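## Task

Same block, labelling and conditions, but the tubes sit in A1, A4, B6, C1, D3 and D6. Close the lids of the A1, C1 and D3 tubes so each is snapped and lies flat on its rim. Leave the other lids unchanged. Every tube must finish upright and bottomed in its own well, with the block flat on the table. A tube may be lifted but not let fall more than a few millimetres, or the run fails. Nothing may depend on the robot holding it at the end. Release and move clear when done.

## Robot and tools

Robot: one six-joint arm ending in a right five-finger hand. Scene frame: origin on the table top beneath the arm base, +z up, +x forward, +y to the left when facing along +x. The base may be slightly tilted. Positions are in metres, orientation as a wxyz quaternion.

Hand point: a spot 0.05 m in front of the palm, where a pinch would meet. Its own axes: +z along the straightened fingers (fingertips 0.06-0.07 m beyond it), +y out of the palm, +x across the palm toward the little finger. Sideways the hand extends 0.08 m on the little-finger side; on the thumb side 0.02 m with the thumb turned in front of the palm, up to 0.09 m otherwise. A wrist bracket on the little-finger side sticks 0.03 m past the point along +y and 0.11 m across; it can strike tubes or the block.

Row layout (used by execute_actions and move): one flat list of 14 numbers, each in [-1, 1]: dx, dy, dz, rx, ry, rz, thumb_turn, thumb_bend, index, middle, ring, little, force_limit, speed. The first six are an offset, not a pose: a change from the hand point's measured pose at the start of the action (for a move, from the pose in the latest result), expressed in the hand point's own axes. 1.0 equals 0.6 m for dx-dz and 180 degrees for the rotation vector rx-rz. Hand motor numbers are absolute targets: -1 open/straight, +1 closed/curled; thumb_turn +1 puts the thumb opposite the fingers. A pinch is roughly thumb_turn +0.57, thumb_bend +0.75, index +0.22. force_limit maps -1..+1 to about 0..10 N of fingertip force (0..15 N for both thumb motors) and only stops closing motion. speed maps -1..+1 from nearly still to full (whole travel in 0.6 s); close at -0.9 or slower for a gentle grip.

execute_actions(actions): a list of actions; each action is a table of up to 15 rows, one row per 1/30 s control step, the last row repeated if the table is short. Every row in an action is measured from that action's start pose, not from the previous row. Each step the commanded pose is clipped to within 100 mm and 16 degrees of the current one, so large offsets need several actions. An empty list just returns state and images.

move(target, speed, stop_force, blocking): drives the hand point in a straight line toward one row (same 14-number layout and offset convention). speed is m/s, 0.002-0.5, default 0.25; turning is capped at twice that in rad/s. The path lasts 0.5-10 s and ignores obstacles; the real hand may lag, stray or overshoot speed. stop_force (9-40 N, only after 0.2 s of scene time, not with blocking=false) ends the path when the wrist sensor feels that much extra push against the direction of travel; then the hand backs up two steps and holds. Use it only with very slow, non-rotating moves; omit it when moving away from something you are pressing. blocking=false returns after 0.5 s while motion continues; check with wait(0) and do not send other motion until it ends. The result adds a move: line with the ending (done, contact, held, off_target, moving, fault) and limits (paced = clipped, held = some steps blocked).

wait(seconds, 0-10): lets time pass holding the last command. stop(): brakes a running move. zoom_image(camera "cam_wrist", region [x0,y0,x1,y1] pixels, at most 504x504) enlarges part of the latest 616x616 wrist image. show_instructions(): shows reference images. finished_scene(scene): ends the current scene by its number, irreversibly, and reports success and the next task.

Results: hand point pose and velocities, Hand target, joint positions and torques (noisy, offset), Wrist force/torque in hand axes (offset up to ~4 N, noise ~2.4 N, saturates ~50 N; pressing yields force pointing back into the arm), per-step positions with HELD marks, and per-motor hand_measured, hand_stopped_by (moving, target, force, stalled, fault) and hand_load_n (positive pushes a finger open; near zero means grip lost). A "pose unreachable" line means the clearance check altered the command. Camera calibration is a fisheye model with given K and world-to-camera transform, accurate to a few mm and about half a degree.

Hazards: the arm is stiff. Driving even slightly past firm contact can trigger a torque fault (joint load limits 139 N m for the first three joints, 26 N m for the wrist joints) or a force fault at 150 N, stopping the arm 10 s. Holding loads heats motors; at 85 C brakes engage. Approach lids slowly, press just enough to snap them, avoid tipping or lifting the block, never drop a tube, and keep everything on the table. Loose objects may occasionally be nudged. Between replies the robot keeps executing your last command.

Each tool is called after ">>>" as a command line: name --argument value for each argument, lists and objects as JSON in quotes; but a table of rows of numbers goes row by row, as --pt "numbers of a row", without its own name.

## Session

>>> execute_actions --actions '[]'

Scene clock: 0.00 s.
end_effector_position=(+0.3488, -0.0396, +0.3743) hand_measured=(-1.000, -1.000, -1.000, -1.000, -1.000, -1.000) hand_load_n=(+0.0, +0.0, +0.0, +0.0, +0.0, +0.0) hand_stopped_by=(target, target, target, target, target, target) hand_force_limit=0.00 hand_speed=-0.80 end_effector_quat_wxyz=(+0.076, +0.904, +0.380, +0.179) end_effector_velocity=(+0.000, +0.000, +0.000) end_effector_angular_velocity=(+0.000, -0.001, +0.000)
Joint positions: [-0.522 -1.812  1.678  1.352  1.398  0.322]
Joint velocities: [ 0. -0. -0. -0. -0.  0.]
Joint torques (N m, as the arm reports them, + toward a larger angle): no reading
Wrist force (N, on the end effector, along its own x y z axes, offset not removed): no reading
Wrist torque (N m, same axes, about the end effector's origin, offset not removed): no reading
Hand target: +0.349, -0.040, +0.374; +0.076, +0.904, +0.380, +0.179
camera_calibration (this result's frames):
cam_wrist: T_world_to_cam=[[0.610345, -0.761106, 0.219539, -0.328225], [-0.79096, -0.570468, 0.221245, 0.176558], [-0.043151, -0.308682, -0.950186, 0.48946], [0, 0, 0, 1]] pos_world=[0.361102, 0.00199437, 0.498074]

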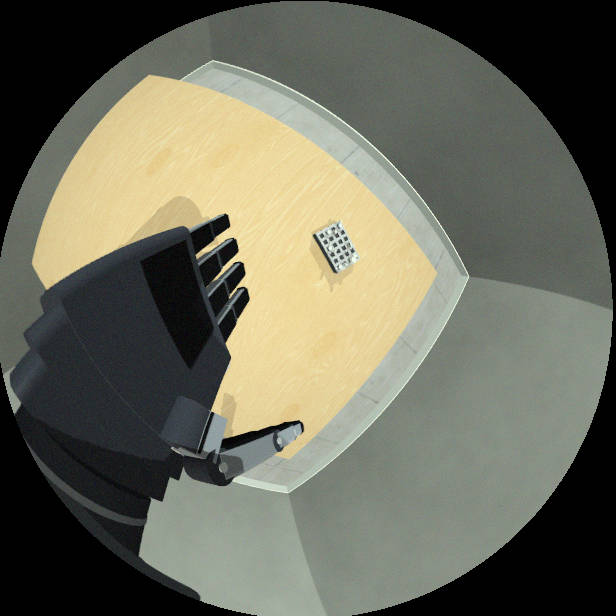

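>>> zoom_image --camera "cam_wrist" --region '[304, 212, 374, 282]'

Region (304, 212, 374, 282) of cam_wrist's 616x616 image, scaled by 7.200, with more detail than that image has.

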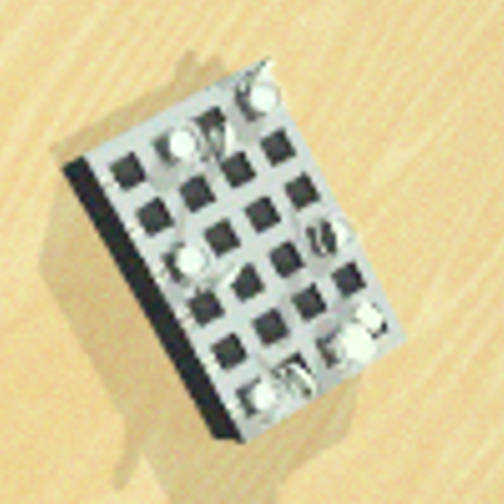

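>>> move --target '[-0.1865,0.2577,0.4537,0.1064,-0.0666,-0.1331,-1,-1,1,1,1,-1,0.2,0.3]' --speed 0.35

>>> zoom_image --camera "cam_wrist" --region '[200, 110, 350, 260]'

Scene clock: 40.33 s.
end_effector_position=(+0.4824, -0.2275, +0.1349) hand_measured=(-1.000, -1.000, +1.000, +1.000, +1.000, -1.000) hand_load_n=(+0.0, +0.0, +0.0, +0.0, +0.0, +0.0) hand_stopped_by=(target, target, target, target, target, target) hand_force_limit=0.20 hand_speed=0.30 end_effector_quat_wxyz=(-0.000, +0.820, +0.573, -0.000) end_effector_velocity=(+0.002, -0.001, -0.001) end_effector_angular_velocity=(-0.001, +0.001, +0.002)
Joint positions: [-0.709 -1.101  1.519  1.15   1.575 -0.319]
Joint velocities: [ 0.001  0.006 -0.006  0.001  0.001 -0.001]
Joint torques (N m, as the arm reports them, + toward a larger angle): [ 11.27 -24.79 -28.34   3.26   1.26  -2.72]
Wrist force (N, on the end effector, along its own x y z axes, offset not removed): [-2.5 -0.4 -0.2]
Wrist torque (N m, same axes, about the end effector's origin, offset not removed): [-0.11 0.35 -0.10]
Hand target: +0.483, -0.228, +0.135; -0.000, +0.820, +0.573, -0.000
Off the commanded pose: 0.000 m, 0 deg.
move: done
camera_calibration (this result's frames):
cam_wrist: T_world_to_cam=[[0.903505, -0.42749, -0.0305186, -0.532013], [-0.354966, -0.786325, 0.50566, -0.0698205], [-0.240162, -0.446033, -0.862193, 0.261668], [0, 0, 0, 1]] pos_world=[0.518735, -0.165619, 0.244677]

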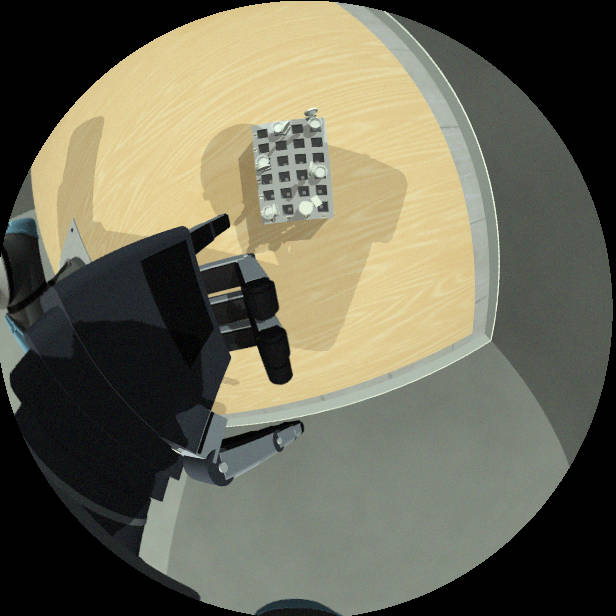

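Region (200, 110, 350, 260) of cam_wrist's 616x616 image, scaled by 3.360, with more detail than that image has.

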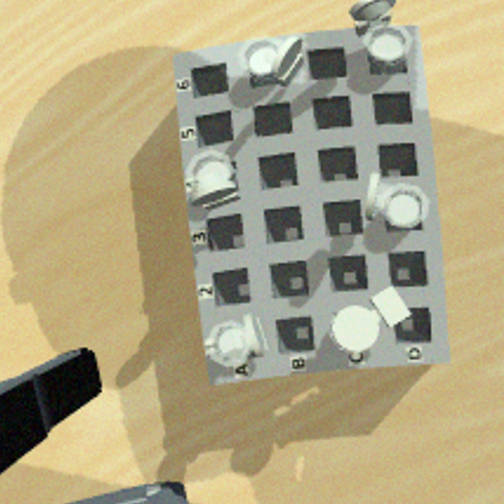

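>>> zoom_image --camera "cam_wrist" --region '[215, 180, 285, 250]'

>>> zoom_image --camera "cam_wrist" --region '[275, 155, 345, 225]'

Region (215, 180, 285, 250) of cam_wrist's 616x616 image, scaled by 7.200, with more detail than that image has.

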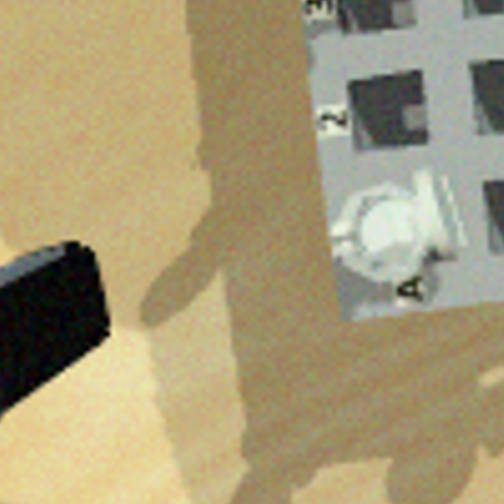

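Region (275, 155, 345, 225) of cam_wrist's 616x616 image, scaled by 7.200, with more detail than that image has.

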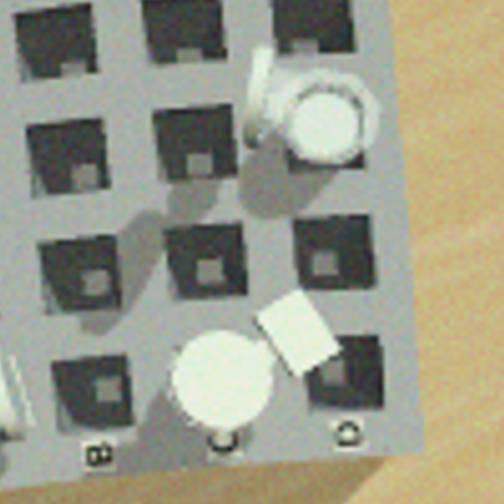

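>>> move --target '[0.001,0.0555,0.043,0,0,0,-1,-1,1,1,1,-0.5,0.2,0.6]' --speed 0.1

>>> zoom_image --camera "cam_wrist" --region '[190, 150, 310, 270]'

Scene clock: 73.90 s.
end_effector_position=(+0.5137, -0.2383, +0.1092) hand_measured=(-1.000, -1.000, +1.000, +1.000, +1.000, -0.500) hand_load_n=(+0.0, +0.0, +0.0, +0.0, +0.0, +0.0) hand_stopped_by=(target, target, target, target, target, target) hand_force_limit=0.20 hand_speed=0.60 end_effector_quat_wxyz=(-0.000, +0.820, +0.573, +0.000) end_effector_velocity=(+0.002, -0.001, -0.002) end_effector_angular_velocity=(-0.001, +0.000, +0.000)
Joint positions: [-0.687 -1.002  1.433  1.137  1.575 -0.296]
Joint velocities: [ 0.001  0.006 -0.005 -0.001  0.001  0.001]
Joint torques (N m, as the arm reports them, + toward a larger angle): [ 10.52 -29.55 -27.68   2.69   1.34   3.16]
Wrist force (N, on the end effector, along its own x y z axes, offset not removed): [-1.6 -0.4 -1.1]
Wrist torque (N m, same axes, about the end effector's origin, offset not removed): [-0.01 0.22 -0.09]
Hand target: +0.514, -0.238, +0.109; -0.000, +0.820, +0.573, -0.000
Off the commanded pose: 0.000 m, 0 deg.
move: done
camera_calibration (this result's frames):
cam_wrist: T_world_to_cam=[[0.903514, -0.427483, -0.030356, -0.565741], [-0.355041, -0.786308, 0.505635, -0.054101], [-0.240019, -0.44607, -0.862214, 0.242148], [0, 0, 0, 1]] pos_world=[0.550067, -0.176369, 0.218965]

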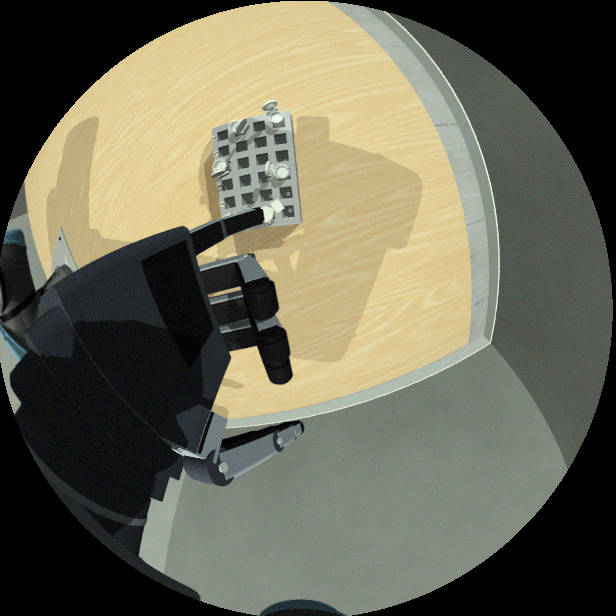

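Region (190, 150, 310, 270) of cam_wrist's 616x616 image, scaled by 4.200, with more detail than that image has.

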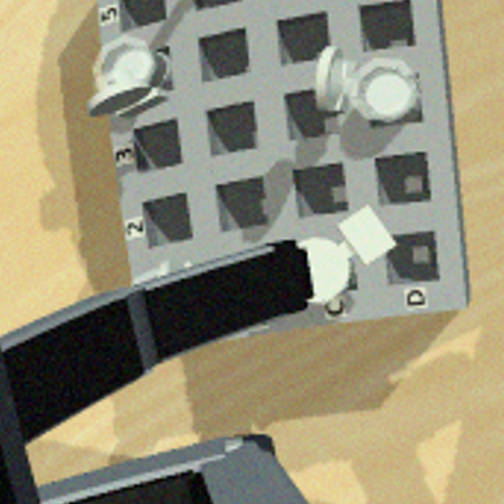

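>>> move --target '[0,-0.004,0.02,0,0,0,-1,-1,1,1,1,-1,0.2,1]' --speed 0.005 --stop_force 22

>>> zoom_image --camera "cam_wrist" --region '[200, 150, 310, 260]'

Scene clock: 80.67 s.
end_effector_position=(+0.5125, -0.2378, +0.1028) hand_measured=(-1.000, -1.000, +1.000, +1.000, +1.000, -1.000) hand_load_n=(+0.0, +0.0, +0.0, +0.0, +0.0, -0.5) hand_stopped_by=(target, target, target, target, target, target) hand_force_limit=0.20 hand_speed=1.00 end_effector_quat_wxyz=(-0.000, +0.820, +0.573, -0.000) end_effector_velocity=(+0.000, +0.000, +0.001) end_effector_angular_velocity=(+0.001, +0.001, +0.000)
Joint positions: [-0.688 -0.998  1.444  1.121  1.575 -0.297]
Joint velocities: [ 0.     0.    -0.003  0.005 -0.    -0.   ]
Joint torques (N m, as the arm reports them, + toward a larger angle): [ -8.63 -33.03 -19.6    0.4   -0.19  -2.08]
Wrist force (N, on the end effector, along its own x y z axes, offset not removed): [-2.7 0.6 -27.5]
Wrist torque (N m, same axes, about the end effector's origin, offset not removed): [1.50 2.11 -0.09]
Hand target: +0.513, -0.238, +0.103; -0.000, +0.820, +0.573, +0.000
Off the commanded pose: 0.006 m, 0 deg.
move: contact
camera_calibration (this result's frames):
cam_wrist: T_world_to_cam=[[0.9035, -0.427479, -0.0308155, -0.564585], [-0.354847, -0.786434, 0.505574, -0.051046], [-0.240357, -0.445851, -0.862233, 0.236759], [0, 0, 0, 1]] pos_world=[0.548895, -0.175933, 0.212551]

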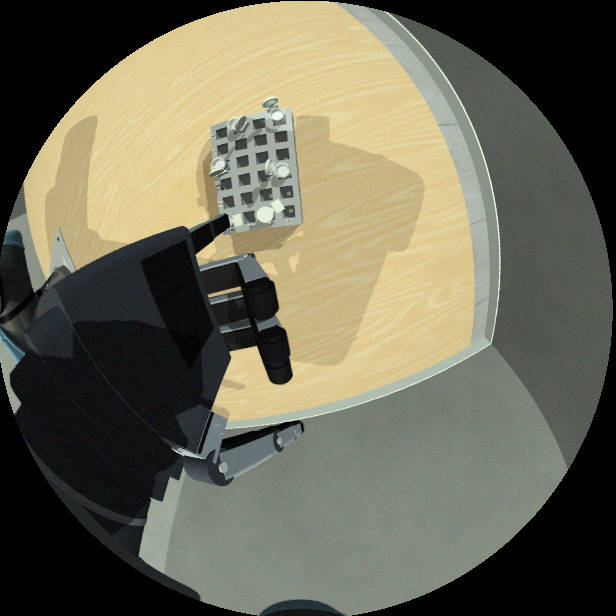

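Region (200, 150, 310, 260) of cam_wrist's 616x616 image, scaled by 4.582, with more detail than that image has.

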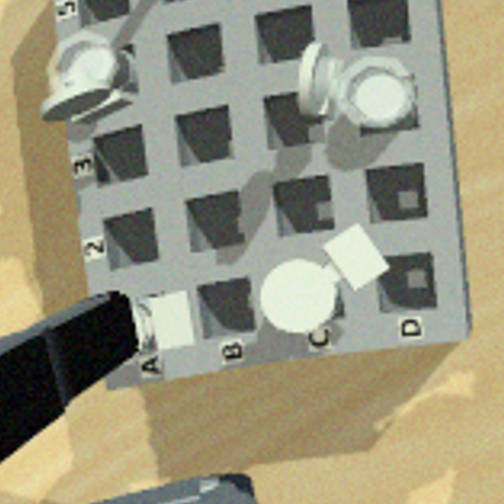

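>>> move --target '[0,0,0.004,0,0,0,-1,-1,1,1,1,-1,0.2,1]' --speed 0.002 --stop_force 12

>>> zoom_image --camera "cam_wrist" --region '[220, 175, 290, 245]'

Scene clock: 87.80 s.
end_effector_position=(+0.5126, -0.2378, +0.1022) hand_measured=(-1.000, -1.000, +1.000, +1.000, +1.000, -1.000) hand_load_n=(+0.0, +0.0, +0.0, +0.0, +0.0, +0.0) hand_stopped_by=(target, target, target, target, target, target) hand_force_limit=0.20 hand_speed=1.00 end_effector_quat_wxyz=(-0.000, +0.820, +0.573, -0.000) end_effector_velocity=(-0.001, -0.000, -0.000) end_effector_angular_velocity=(+0.001, +0.002, -0.001)
Joint positions: [-0.688 -0.998  1.445  1.12   1.575 -0.297]
Joint velocities: [-0.     0.001  0.     0.002  0.     0.   ]
Joint torques (N m, as the arm reports them, + toward a larger angle): [  7.35 -25.18  -9.42  -0.61   1.77   2.17]
Wrist force (N, on the end effector, along its own x y z axes, offset not removed): [-2.2 -1.4 -38.0]
Wrist torque (N m, same axes, about the end effector's origin, offset not removed): [1.98 2.76 -0.26]
Hand target: +0.513, -0.238, +0.102; -0.000, +0.820, +0.573, +0.000
Off the commanded pose: 0.002 m, 0 deg.
move: contact
camera_calibration (this result's frames):
cam_wrist: T_world_to_cam=[[0.903506, -0.427487, -0.0305379, -0.564754], [-0.354959, -0.786338, 0.505645, -0.0507061], [-0.240169, -0.446013, -0.862201, 0.236178], [0, 0, 0, 1]] pos_world=[0.548983, -0.175958, 0.212026]

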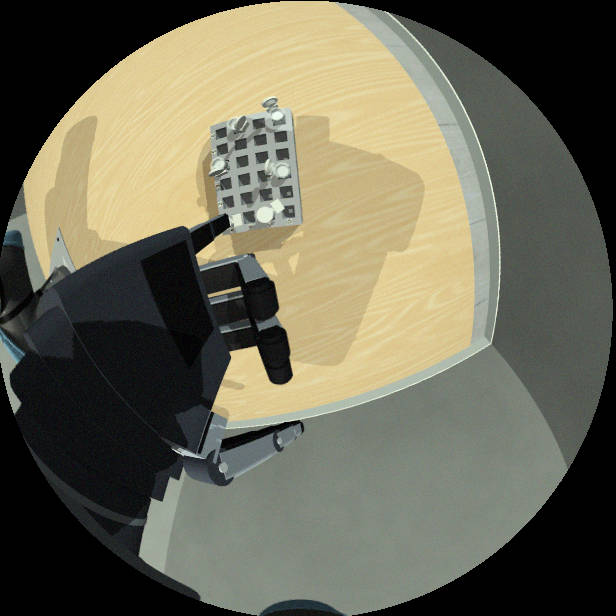

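Region (220, 175, 290, 245) of cam_wrist's 616x616 image, scaled by 7.200, with more detail than that image has.

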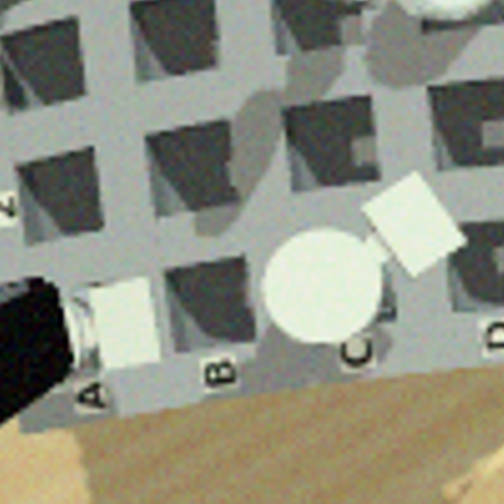

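>>> execute_actions --actions '[[[0,0,-0.003,0,0,0,-1,-1,1,1,1,-1,0.2,1],[0,0,-0.006,0,0,0,-1,-1,1,1,1,-1,0.2,1],[0,0,-0.009,0,0,0,-1,-1,1,1,1,-1,0.2,1],[0,0,-0.012,0,0,0,-1,-1,1,1,1,-1,0.2,1],[0,0,-0.013,0,0,0,-1,-1,1,1,1,-1,0.2,1],[0,0.002,-0.013,0,0,0,-1,-1,1,1,1,-1,0.2,1],[-0.0005,0.006,-0.013,0,0,0,-1,-1,1,1,1,-1,0.2,1],[-0.001,0.012,-0.013,0,0,0,-1,-1,1,1,1,-1,0.2,1],[-0.0017,0.019,-0.013,0,0,0,-1,-1,1,1,1,-1,0.2,1],[-0.0024,0.027,-0.013,0,0,0,-1,-1,1,1,1,-1,0.2,1],[-0.0031,0.035,-0.013,0,0,0,-1,-1,1,1,1,-1,0.2,1],[-0.0038,0.043,-0.013,0,0,0,-1,-1,1,1,1,-1,0.2,1],[-0.0044,0.05,-0.013,0,0,0,-1,-1,1,1,1,-1,0.2,1],[-0.0048,0.055,-0.013,0,0,0,-1,-1,1,1,1,-1,0.2,1],[-0.005,0.0575,-0.013,0,0,0,-1,-1,1,1,1,-1,0.2,1]]]'

>>> wait --seconds 0.6

>>> zoom_image --camera "cam_wrist" --region '[180, 150, 280, 250]'

Scene clock: 115.60 s.
end_effector_position=(+0.5305, -0.2460, +0.1096) hand_measured=(-1.000, -1.000, +1.000, +1.000, +1.000, -1.000) hand_load_n=(+0.0, +0.0, +0.0, +0.0, +0.0, +0.0) hand_stopped_by=(target, target, target, target, target, target) hand_force_limit=0.20 hand_speed=1.00 end_effector_quat_wxyz=(+0.000, +0.820, +0.573, +0.000) end_effector_velocity=(+0.099, -0.046, +0.002) end_effector_angular_velocity=(-0.006, -0.013, +0.001)
Joint positions: [-0.679 -0.961  1.364  1.164  1.575 -0.289]
Joint velocities: [ 0.042  0.237 -0.406  0.154 -0.003  0.04 ]
Joint torques (N m, as the arm reports them, + toward a larger angle): [ 10.29 -29.54 -29.01   3.71  -1.25   3.  ]
Wrist force (N, on the end effector, along its own x y z axes, offset not removed): [-3.3 -0.5 0.4]
Wrist torque (N m, same axes, about the end effector's origin, offset not removed): [-0.27 0.52 -0.21]
Hand target: +0.543, -0.252, +0.110; +0.001, +0.820, +0.573, +0.001
Off the commanded pose: 0.015 m, 0 deg.
Step readings (end_effector_position):
0: (+0.5127, -0.2379, +0.1025)
1: (+0.5127, -0.2379, +0.1025)
2: (+0.5127, -0.2379, +0.1027)
4: (+0.5126, -0.2379, +0.1041)
8: (+0.5133, -0.2381, +0.1080)
15: end_effector_position above
camera_calibration (this result's frames):
cam_wrist: T_world_to_cam=[[0.903665, -0.427214, -0.029643, -0.584262], [-0.355184, -0.786374, 0.505431, -0.0543911], [-0.239238, -0.446211, -0.862358, 0.242643], [0, 0, 0, 1]] pos_world=[0.566707, -0.184106, 0.219417]

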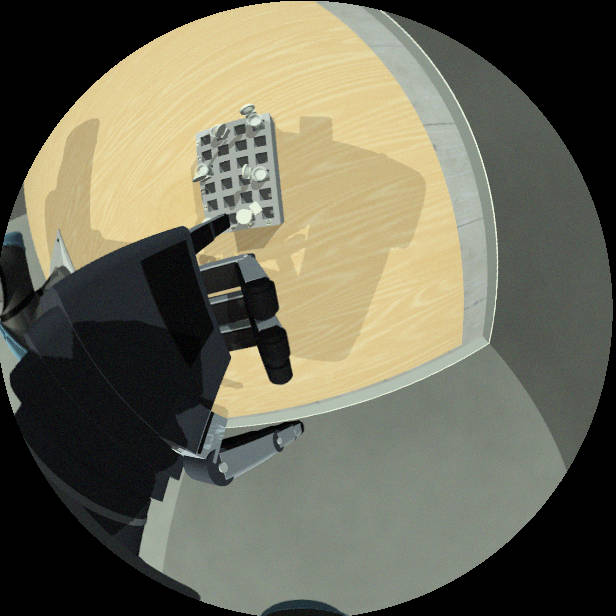

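Scene clock: 116.20 s.
end_effector_position=(+0.5431, -0.2519, +0.1100) hand_measured=(-1.000, -1.000, +1.000, +1.000, +1.000, -1.000) hand_load_n=(+0.0, +0.0, +0.0, +0.0, +0.0, +0.0) hand_stopped_by=(target, target, target, target, target, target) hand_force_limit=0.20 hand_speed=1.00 end_effector_quat_wxyz=(+0.001, +0.820, +0.573, +0.001) end_effector_velocity=(+0.000, -0.001, -0.000) end_effector_angular_velocity=(-0.000, +0.000, -0.001)
Joint positions: [-0.674 -0.93   1.31   1.185  1.575 -0.284]
Joint velocities: [-0.     0.001 -0.002  0.     0.     0.   ]
Joint torques (N m, as the arm reports them, + toward a larger angle): [ 10.62 -30.7  -29.08   3.41  -1.29   2.91]
Wrist force (N, on the end effector, along its own x y z axes, offset not removed): [-1.9 -1.0 -0.4]
Wrist torque (N m, same axes, about the end effector's origin, offset not removed): [-0.36 0.35 -0.20]
Hand target: +0.543, -0.252, +0.110; +0.001, +0.820, +0.573, +0.001
Off the commanded pose: 0.001 m, 0 deg.
wait: 0.60 s; at rest by 0.40 s
camera_calibration (this result's frames):
cam_wrist: T_world_to_cam=[[0.903733, -0.427173, -0.0281223, -0.598423], [-0.3558, -0.786017, 0.505553, -0.0543076], [-0.238063, -0.446879, -0.862337, 0.242563], [0, 0, 0, 1]] pos_world=[0.579237, -0.18992, 0.219797]

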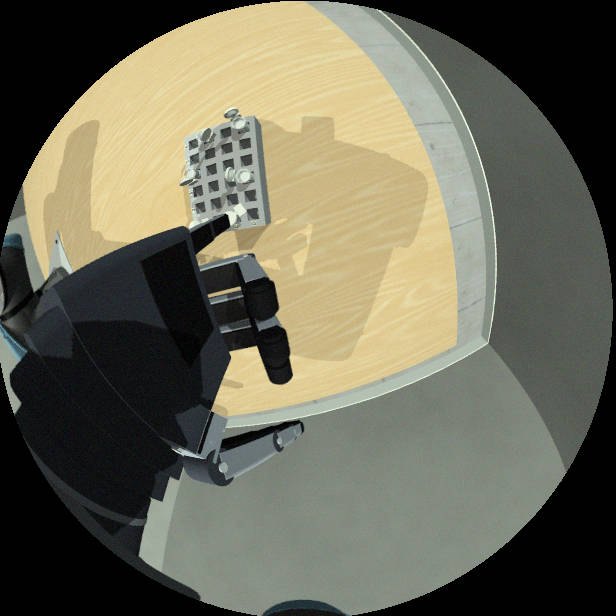

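Region (180, 150, 280, 250) of cam_wrist's 616x616 image, scaled by 5.040, with more detail than that image has.

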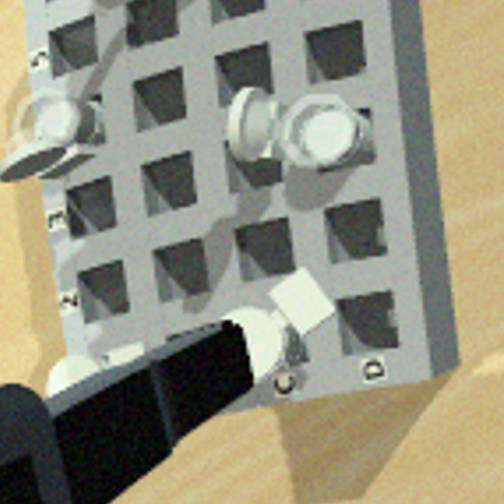

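>>> move --target '[0,0.005,0.02,0,0,0,-1,-1,1,1,1,-1,0.2,1]' --speed 0.005 --stop_force 26

>>> zoom_image --camera "cam_wrist" --region '[195, 155, 275, 235]'

Scene clock: 126.80 s.
end_effector_position=(+0.5448, -0.2525, +0.1029) hand_measured=(-1.000, -1.000, +1.000, +1.000, +1.000, -1.000) hand_load_n=(+0.0, +0.0, +0.0, +0.0, +0.0, +0.5) hand_stopped_by=(target, target, target, target, target, target) hand_force_limit=0.20 hand_speed=1.00 end_effector_quat_wxyz=(+0.001, +0.820, +0.573, +0.001) end_effector_velocity=(-0.000, +0.002, +0.002) end_effector_angular_velocity=(+0.000, +0.001, +0.002)
Joint positions: [-0.673 -0.92   1.311  1.173  1.575 -0.283]
Joint velocities: [ 0.002 -0.003  0.     0.004  0.     0.   ]
Joint torques (N m, as the arm reports them, + toward a larger angle): [  8.89 -37.08  -2.48  -1.54  -0.65   2.65]
Wrist force (N, on the end effector, along its own x y z axes, offset not removed): [-5.9 -7.2 -32.4]
Wrist torque (N m, same axes, about the end effector's origin, offset not removed): [1.89 2.45 -0.86]
Hand target: +0.545, -0.253, +0.103; +0.001, +0.820, +0.573, +0.001
Off the commanded pose: 0.005 m, 0 deg.
move: contact
camera_calibration (this result's frames):
cam_wrist: T_world_to_cam=[[0.903733, -0.427168, -0.0281699, -0.600399], [-0.355778, -0.786036, 0.505539, -0.0506243], [-0.238093, -0.44685, -0.862344, 0.236649], [0, 0, 0, 1]] pos_world=[0.580934, -0.190517, 0.212752]

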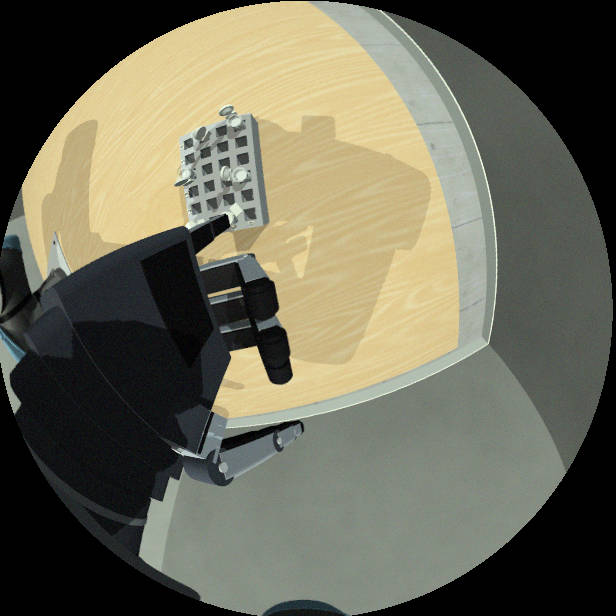

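Region (195, 155, 275, 235) of cam_wrist's 616x616 image, scaled by 6.300, with more detail than that image has.

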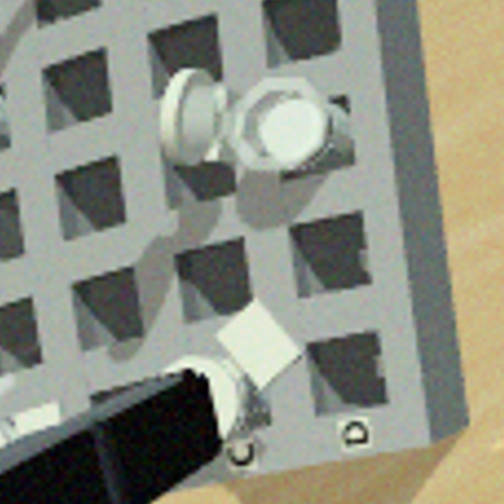

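>>> execute_actions --actions '[[[0,0,-0.003,0,0,0,-1,-1,1,1,1,-1,0.2,1],[0,0,-0.006,0,0,0,-1,-1,1,1,1,-1,0.2,1],[0,0,-0.009,0,0,0,-1,-1,1,1,1,-1,0.2,1],[0,0,-0.0105,0,0,0,-1,-1,1,1,1,-1,0.2,1],[0,0,-0.0105,0,0,0,-1,-1,1,1,1,-1,0.2,1],[0.002,-0.0013,-0.0105,0,0,0.003,-1,-1,1,1,1,-1,0.2,1],[0.006,-0.004,-0.0105,0,0,0.009,-1,-1,1,1,1,-1,0.2,1],[0.012,-0.008,-0.0105,0,0,0.018,-1,-1,1,1,1,-1,0.2,1],[0.019,-0.0125,-0.0105,0,0,0.029,-1,-1,1,1,1,-1,0.2,1],[0.027,-0.0176,-0.0105,0,0,0.041,-1,-1,1,1,1,-1,0.2,1],[0.035,-0.0228,-0.0105,0,0,0.053,-1,-1,1,1,1,-1,0.2,1],[0.042,-0.0273,-0.0105,0,0,0.064,-1,-1,1,1,1,-1,0.2,1],[0.047,-0.0306,-0.0105,0,0,0.0715,-1,-1,1,1,1,-1,0.2,1],[0.05,-0.0325,-0.0105,0,0,0.076,-1,-1,1,1,1,-1,0.2,1],[0.0512,-0.0333,-0.0105,0,0,0.0778,-1,-1,1,1,1,-1,0.2,1]]]'

>>> wait --seconds 0.6

>>> zoom_image --camera "cam_wrist" --region '[205, 180, 285, 260]'

Scene clock: 172.00 s.
end_effector_position=(+0.5398, -0.2293, +0.1090) hand_measured=(-1.000, -1.000, +1.000, +1.000, +1.000, -1.000) hand_load_n=(+0.0, +0.0, +0.0, +0.0, +0.0, +0.0) hand_stopped_by=(target, target, target, target, target, target) hand_force_limit=0.20 hand_speed=1.00 end_effector_quat_wxyz=(-0.001, +0.857, +0.515, +0.002) end_effector_velocity=(-0.028, +0.106, +0.001) end_effector_angular_velocity=(+0.017, -0.002, -0.739)
Joint positions: [-0.627 -0.944  1.336  1.175  1.57  -0.1  ]
Joint velocities: [ 0.226 -0.073  0.122 -0.045 -0.014  0.965]
Joint torques (N m, as the arm reports them, + toward a larger angle): [  8.85 -50.4  -11.33   0.59  -1.16   4.7 ]
Wrist force (N, on the end effector, along its own x y z axes, offset not removed): [-2.4 0.5 0.0]
Wrist torque (N m, same axes, about the end effector's origin, offset not removed): [-0.07 0.38 -0.16]
Hand target: +0.536, -0.217, +0.109; -0.001, +0.881, +0.473, +0.003
Off the commanded pose: 0.013 m, 6 deg.
Step readings (end_effector_position):
0: (+0.5448, -0.2525, +0.1032)
1: (+0.5448, -0.2525, +0.1032)
2: (+0.5448, -0.2525, +0.1035)
4: (+0.5448, -0.2525, +0.1048)
8: (+0.5446, -0.2518, +0.1079)
15: end_effector_position above
camera_calibration (this result's frames):
cam_wrist: T_world_to_cam=[[0.836997, -0.546378, -0.0301288, -0.576858], [-0.460338, -0.732823, 0.501058, 0.0319092], [-0.295846, -0.405515, -0.864889, 0.292], [0, 0, 0, 1]] pos_world=[0.583904, -0.173388, 0.21918]

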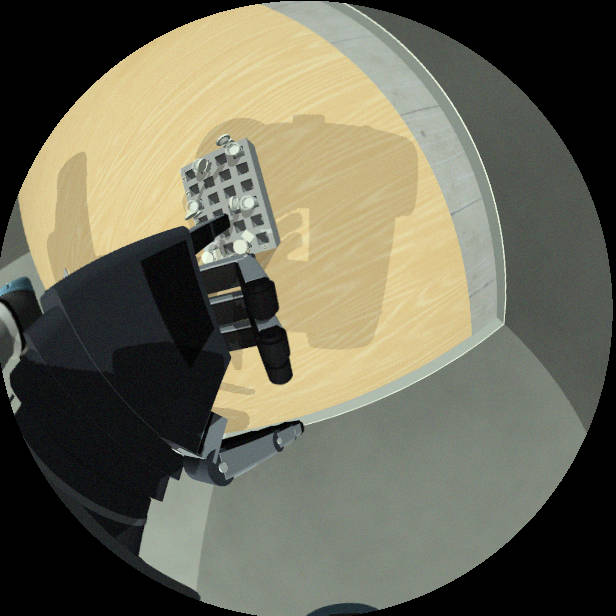

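Scene clock: 172.60 s.
end_effector_position=(+0.5360, -0.2167, +0.1091) hand_measured=(-1.000, -1.000, +1.000, +1.000, +1.000, -1.000) hand_load_n=(+0.0, +0.0, +0.0, +0.0, +0.0, +0.0) hand_stopped_by=(target, target, target, target, target, target) hand_force_limit=0.20 hand_speed=1.00 end_effector_quat_wxyz=(-0.001, +0.881, +0.473, +0.003) end_effector_velocity=(-0.000, +0.000, -0.000) end_effector_angular_velocity=(+0.001, +0.000, -0.004)
Joint positions: [-0.599 -0.952  1.349  1.169  1.57   0.025]
Joint velocities: [ 0.     0.     0.     0.    -0.     0.004]
Joint torques (N m, as the arm reports them, + toward a larger angle): [ 11.14 -52.86  -8.12   0.84   0.87   3.05]
Wrist force (N, on the end effector, along its own x y z axes, offset not removed): [-1.6 1.1 -1.0]
Wrist torque (N m, same axes, about the end effector's origin, offset not removed): [0.07 0.28 -0.11]
Hand target: +0.536, -0.217, +0.109; -0.001, +0.881, +0.473, +0.003
Off the commanded pose: 0.001 m, 1 deg.
wait: 0.60 s; at rest by 0.43 s
camera_calibration (this result's frames):
cam_wrist: T_world_to_cam=[[0.780179, -0.624821, -0.0303138, -0.553362], [-0.529195, -0.685066, 0.500637, 0.0866432], [-0.333575, -0.374545, -0.865126, 0.32304], [0, 0, 0, 1]] pos_world=[0.585331, -0.165403, 0.219319]

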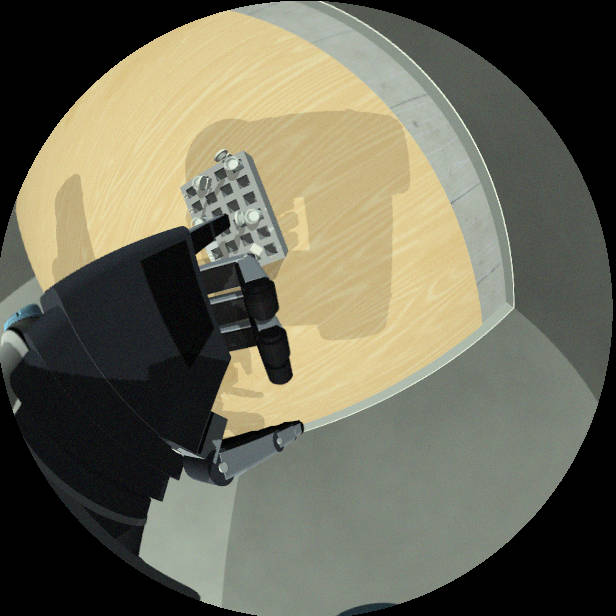

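Region (205, 180, 285, 260) of cam_wrist's 616x616 image, scaled by 6.300, with more detail than that image has.

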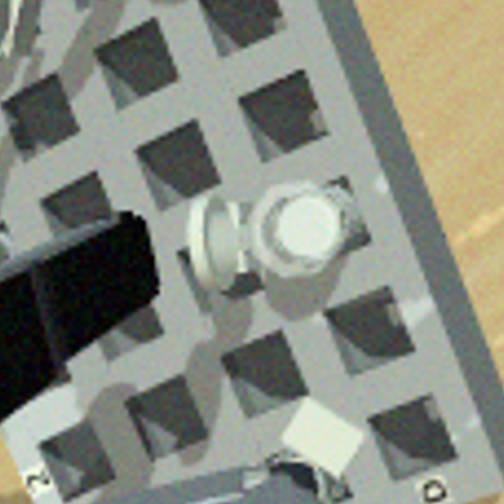

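>>> execute_actions --actions '[[[0,0.002,0.0005,0,-0.001,0,-1,-1,1,1,1,-1,0.2,1],[0,0.005,0.001,0,-0.002,0,-1,-1,1,1,1,-1,0.2,1],[0,0.0075,0.0015,0,-0.002,0,-1,-1,1,1,1,-1,0.2,1],[0,0.0075,0.0015,0,-0.002,0,-1,-1,1,1,1,-1,0.2,1],[0,0.0075,0.0015,0,-0.002,0,-1,-1,1,1,1,-1,0.2,1],[0,0.0075,0.0015,0,-0.002,0,-1,-1,1,1,1,-1,0.2,1],[0,0.0075,0.0015,0,-0.002,0,-1,-1,1,1,1,-1,0.2,1],[0,0.0075,0.0015,0,-0.002,0,-1,-1,1,1,1,-1,0.2,1],[0,0.0075,0.0015,0,-0.002,0,-1,-1,1,1,1,-1,0.2,1],[0,0.0075,0.0015,0,-0.002,0,-1,-1,1,1,1,-0.77,0.2,1]]]'

>>> zoom_image --camera "cam_wrist" --region '[205, 180, 285, 260]'

Scene clock: 193.70 s.
end_effector_position=(+0.5397, -0.2191, +0.1082) hand_measured=(-1.000, -1.000, +1.000, +1.000, +1.000, -0.770) hand_load_n=(+0.0, +0.0, +0.0, +0.0, +0.0, +0.5) hand_stopped_by=(target, target, target, target, target, moving) hand_force_limit=0.20 hand_speed=1.00 end_effector_quat_wxyz=(+0.000, +0.881, +0.473, -0.000) end_effector_velocity=(+0.001, -0.001, +0.000) end_effector_angular_velocity=(-0.002, -0.001, -0.000)
Joint positions: [-0.596 -0.94   1.332  1.175  1.576  0.028]
Joint velocities: [ 0.001  0.002 -0.004  0.001  0.001  0.001]
Joint torques (N m, as the arm reports them, + toward a larger angle): [ 10.57 -31.09 -28.6    3.26   1.47   2.97]
Wrist force (N, on the end effector, along its own x y z axes, offset not removed): [-2.2 -1.7 0.2]
Wrist torque (N m, same axes, about the end effector's origin, offset not removed): [-0.39 0.37 -0.20]
Hand target: +0.540, -0.219, +0.108; +0.000, +0.881, +0.473, -0.000
Off the commanded pose: 0.000 m, 0 deg.
Step readings (end_effector_position):
0: (+0.5360, -0.2167, +0.1091)
1: (+0.5360, -0.2167, +0.1091)
2: (+0.5361, -0.2167, +0.1091)
4: (+0.5371, -0.2174, +0.1088)
8: (+0.5390, -0.2186, +0.1084)
15: end_effector_position above
camera_calibration (this result's frames):
cam_wrist: T_world_to_cam=[[0.780076, -0.624977, -0.0297556, -0.557787], [-0.527484, -0.682477, 0.50595, 0.0864442], [-0.336514, -0.378983, -0.86205, 0.322871], [0, 0, 0, 1]] pos_world=[0.589365, -0.167245, 0.217997]

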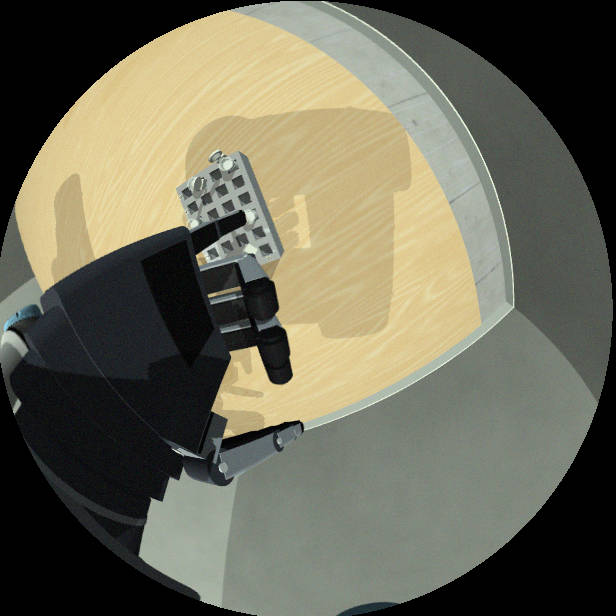

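Region (205, 180, 285, 260) of cam_wrist's 616x616 image, scaled by 6.300, with more detail than that image has.

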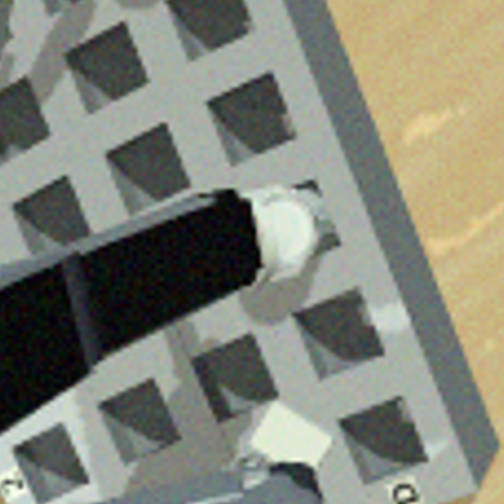

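>>> move --target '[0,0.0325,-0.0015,0,0,0,-1,-1,1,1,1,-1,0.2,-0.86]' --speed 0.035

>>> zoom_image --camera "cam_wrist" --region '[190, 180, 270, 260]'

Scene clock: 200.03 s.
end_effector_position=(+0.5560, -0.2298, +0.1091) hand_measured=(-1.000, -1.000, +1.000, +1.000, +1.000, -1.000) hand_load_n=(+0.0, +0.0, +0.0, +0.0, +0.0, +0.0) hand_stopped_by=(target, target, target, target, target, target) hand_force_limit=0.20 hand_speed=-0.86 end_effector_quat_wxyz=(+0.000, +0.881, +0.473, +0.000) end_effector_velocity=(-0.000, -0.000, -0.000) end_effector_angular_velocity=(+0.000, +0.000, -0.001)
Joint positions: [-0.597 -0.897  1.256  1.208  1.576  0.027]
Joint velocities: [-0.001  0.001 -0.001  0.     0.    -0.   ]
Joint torques (N m, as the arm reports them, + toward a larger angle): [-11.01 -32.31 -28.47   3.1   -0.23  -2.36]
Wrist force (N, on the end effector, along its own x y z axes, offset not removed): [-1.4 1.1 0.2]
Wrist torque (N m, same axes, about the end effector's origin, offset not removed): [-0.05 0.32 -0.09]
Hand target: +0.556, -0.230, +0.109; +0.000, +0.881, +0.473, -0.000
Off the commanded pose: 0.000 m, 0 deg.
move: done
camera_calibration (this result's frames):
cam_wrist: T_world_to_cam=[[0.780085, -0.624966, -0.0297595, -0.577155], [-0.527483, -0.682497, 0.505924, 0.0872522], [-0.336496, -0.378966, -0.862064, 0.325042], [0, 0, 0, 1]] pos_world=[0.605629, -0.177973, 0.218888]

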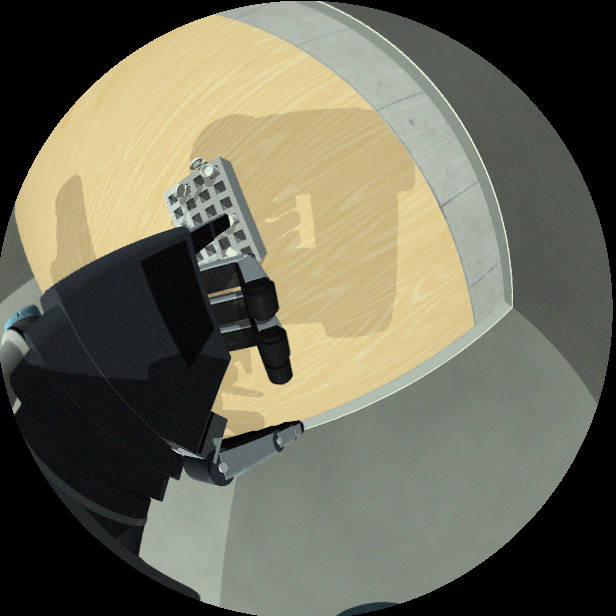

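Region (190, 180, 270, 260) of cam_wrist's 616x616 image, scaled by 6.300, with more detail than that image has.

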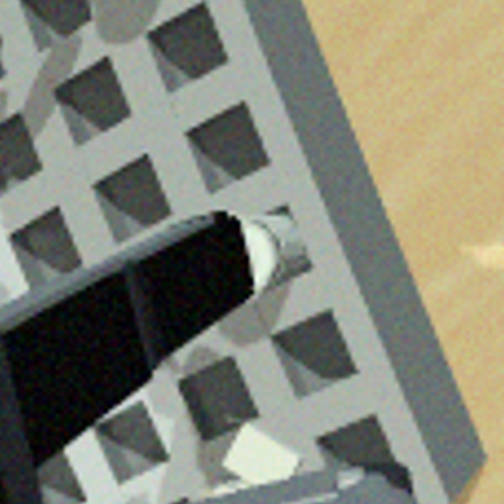

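>>> execute_actions --actions '[[[0,0.002,0,0,0,0,-1,-1,1,1,1,-1,0.2,-0.86],[0,0.004,0.0005,0,0,0,-1,-1,1,1,1,-1,0.2,-0.86],[0,0.0055,0.001,0,0,0,-1,-1,1,1,1,-1,0.2,-0.86],[0,0.0055,0.002,0,0,0,-1,-1,1,1,1,-1,0.2,-0.86],[0,0.0055,0.003,0,0,0,-1,-1,1,1,1,-1,0.2,-0.86],[0,0.0055,0.0035,0,0,0,-1,-1,1,1,1,-1,0.2,-0.86]]]'

>>> move --target '[0,0,0.015,0,0,0,-1,-1,1,1,1,-1,0.2,-0.86]' --speed 0.005 --stop_force 26

>>> zoom_image --camera "cam_wrist" --region '[190, 180, 270, 260]'

Scene clock: 214.13 s.
end_effector_position=(+0.5587, -0.2316, +0.1071) hand_measured=(-1.000, -1.000, +1.000, +1.000, +1.000, -1.000) hand_load_n=(+0.0, +0.0, +0.0, +0.0, +0.0, +0.5) hand_stopped_by=(target, target, target, target, target, target) hand_force_limit=0.20 hand_speed=-0.86 end_effector_quat_wxyz=(+0.000, +0.881, +0.473, -0.000) end_effector_velocity=(+0.001, -0.002, -0.001) end_effector_angular_velocity=(-0.002, -0.003, -0.003)
Joint positions: [-0.597 -0.888  1.245  1.209  1.576  0.027]
Joint velocities: [-0.002  0.002 -0.002 -0.004 -0.     0.001]
Joint torques (N m, as the arm reports them, + toward a larger angle): [-13.06 -32.31 -27.73  -0.13   0.01  -2.68]
Wrist force (N, on the end effector, along its own x y z axes, offset not removed): [-3.7 -2.4 -4.9]
Wrist torque (N m, same axes, about the end effector's origin, offset not removed): [0.39 0.86 -0.48]
Hand target: +0.559, -0.232, +0.107; +0.000, +0.881, +0.473, +0.000
Off the commanded pose: 0.000 m, 0 deg.
Step readings (end_effector_position):
0: (+0.5560, -0.2299, +0.1091)
1: (+0.5560, -0.2299, +0.1091)
2: (+0.5561, -0.2299, +0.1091)
4: (+0.5569, -0.2305, +0.1090)
8: (+0.5581, -0.2313, +0.1079)
15: end_effector_position above
camera_calibration (this result's frames):
cam_wrist: T_world_to_cam=[[0.780074, -0.62498, -0.0297505, -0.580424], [-0.527488, -0.682474, 0.50595, 0.0884727], [-0.336513, -0.378986, -0.862049, 0.323549], [0, 0, 0, 1]] pos_world=[0.60832, -0.179753, 0.216884]

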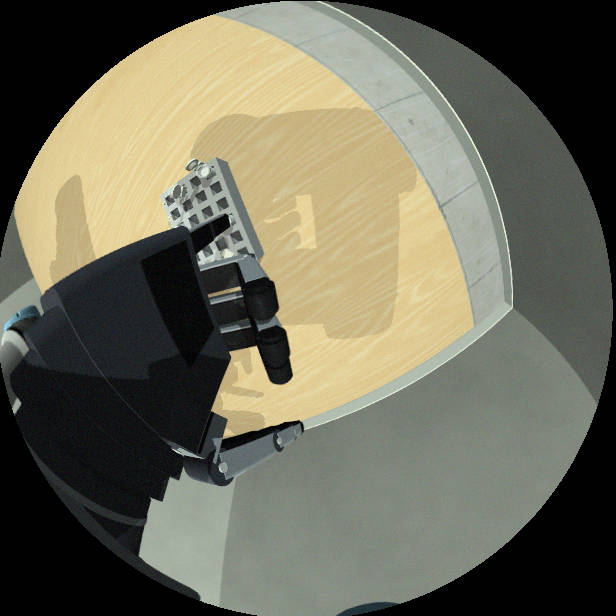

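Scene clock: 215.53 s.
end_effector_position=(+0.5586, -0.2316, +0.1019) hand_measured=(-1.000, -1.000, +1.000, +1.000, +1.000, -1.000) hand_load_n=(+0.0, +0.0, +0.0, +0.0, +0.0, -2.5) hand_stopped_by=(target, target, target, target, target, target) hand_force_limit=0.20 hand_speed=-0.86 end_effector_quat_wxyz=(+0.000, +0.881, +0.473, -0.000) end_effector_velocity=(+0.000, +0.001, +0.001) end_effector_angular_velocity=(+0.000, +0.001, +0.002)
Joint positions: [-0.597 -0.883  1.252  1.199  1.576  0.027]
Joint velocities: [ 0.002 -0.001 -0.001  0.003  0.     0.   ]
Joint torques (N m, as the arm reports them, + toward a larger angle): [-12.13 -36.13 -18.06   0.66   0.48  -2.76]
Wrist force (N, on the end effector, along its own x y z axes, offset not removed): [-1.3 -0.1 -34.0]
Wrist torque (N m, same axes, about the end effector's origin, offset not removed): [1.58 2.65 -0.08]
Hand target: +0.559, -0.232, +0.102; +0.000, +0.881, +0.473, +0.000
Off the commanded pose: 0.004 m, 0 deg.
move: contact
camera_calibration (this result's frames):
cam_wrist: T_world_to_cam=[[0.780063, -0.624976, -0.0301129, -0.580431], [-0.527342, -0.68258, 0.505959, 0.090991], [-0.336767, -0.3788, -0.862032, 0.319249], [0, 0, 0, 1]] pos_world=[0.608268, -0.179715, 0.211686]

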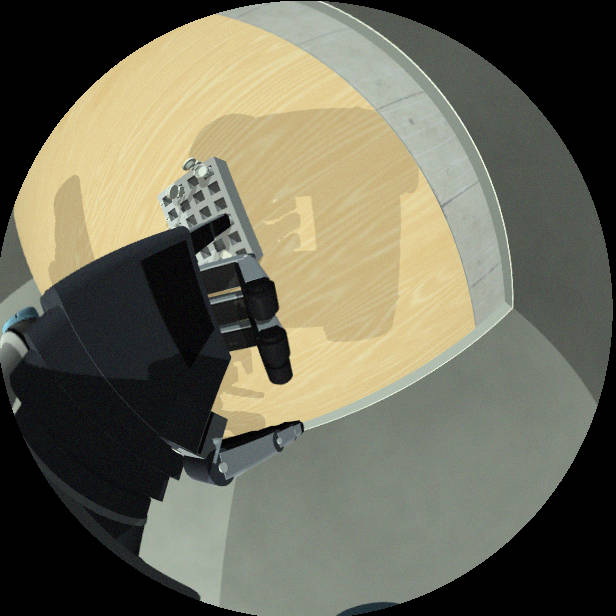

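Region (190, 180, 270, 260) of cam_wrist's 616x616 image, scaled by 6.300, with more detail than that image has.

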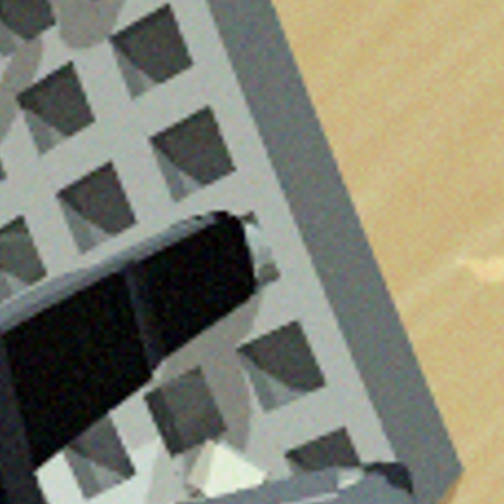

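>>> move --target '[-0.02,-0.06,-0.19,0,0,0,-1,-1,1,1,1,-1,0.2,-0.86]' --speed 0.2

>>> zoom_image --camera "cam_wrist" --region '[215, 145, 325, 255]'

Scene clock: 227.17 s.
end_effector_position=(+0.5220, -0.2219, +0.2158) hand_measured=(-1.000, -1.000, +1.000, +1.000, +1.000, -1.000) hand_load_n=(+0.0, +0.0, +0.0, +0.0, +0.0, +0.0) hand_stopped_by=(target, target, target, target, target, target) hand_force_limit=0.20 hand_speed=-0.86 end_effector_quat_wxyz=(+0.000, +0.881, +0.473, -0.000) end_effector_velocity=(-0.001, -0.001, +0.001) end_effector_angular_velocity=(+0.000, +0.001, -0.002)
Joint positions: [-0.618 -1.053  1.229  1.391  1.576  0.006]
Joint velocities: [-0.002 -0.001 -0.001  0.003  0.    -0.   ]
Joint torques (N m, as the arm reports them, + toward a larger angle): [-12.44 -48.47 -29.83   3.34  -1.16  -2.69]
Wrist force (N, on the end effector, along its own x y z axes, offset not removed): [-2.6 0.3 0.4]
Wrist torque (N m, same axes, about the end effector's origin, offset not removed): [-0.08 0.43 -0.12]
Hand target: +0.522, -0.222, +0.216; +0.000, +0.881, +0.473, -0.000
Off the commanded pose: 0.000 m, 0 deg.
move: done
camera_calibration (this result's frames):
cam_wrist: T_world_to_cam=[[0.780061, -0.624977, -0.0301276, -0.542402], [-0.527331, -0.682576, 0.505977, 0.0207207], [-0.336789, -0.378806, -0.862021, 0.408746], [0, 0, 0, 1]] pos_world=[0.571695, -0.17001, 0.325522]

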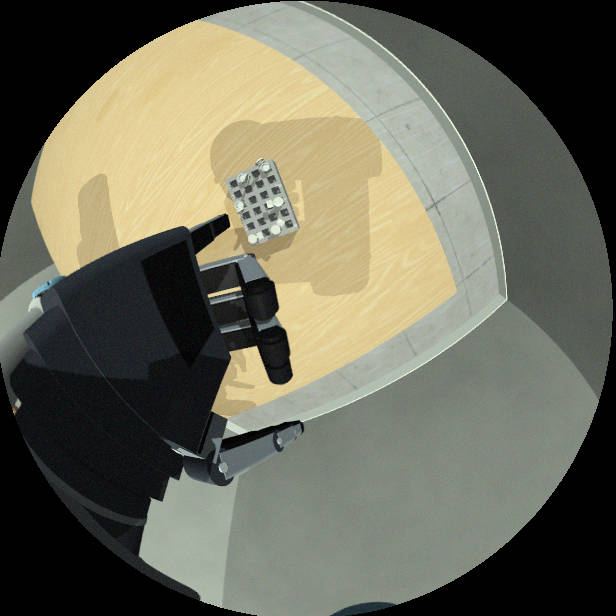

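Region (215, 145, 325, 255) of cam_wrist's 616x616 image, scaled by 4.582, with more detail than that image has.

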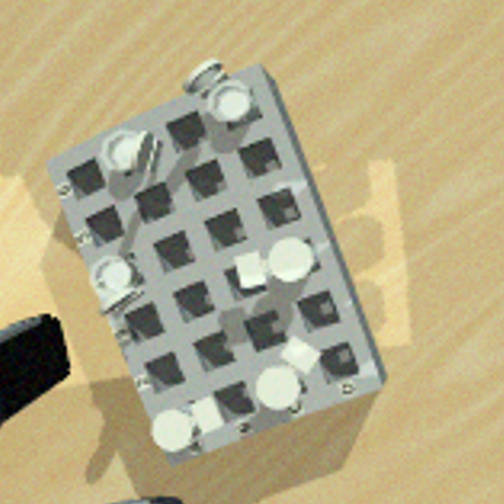

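A1, C1 and D3 are shut and flat, A4, B6 and D6 are still open, and the hand is clear.

>>> finished_scene --scene 2

The scene is finished: the task was done.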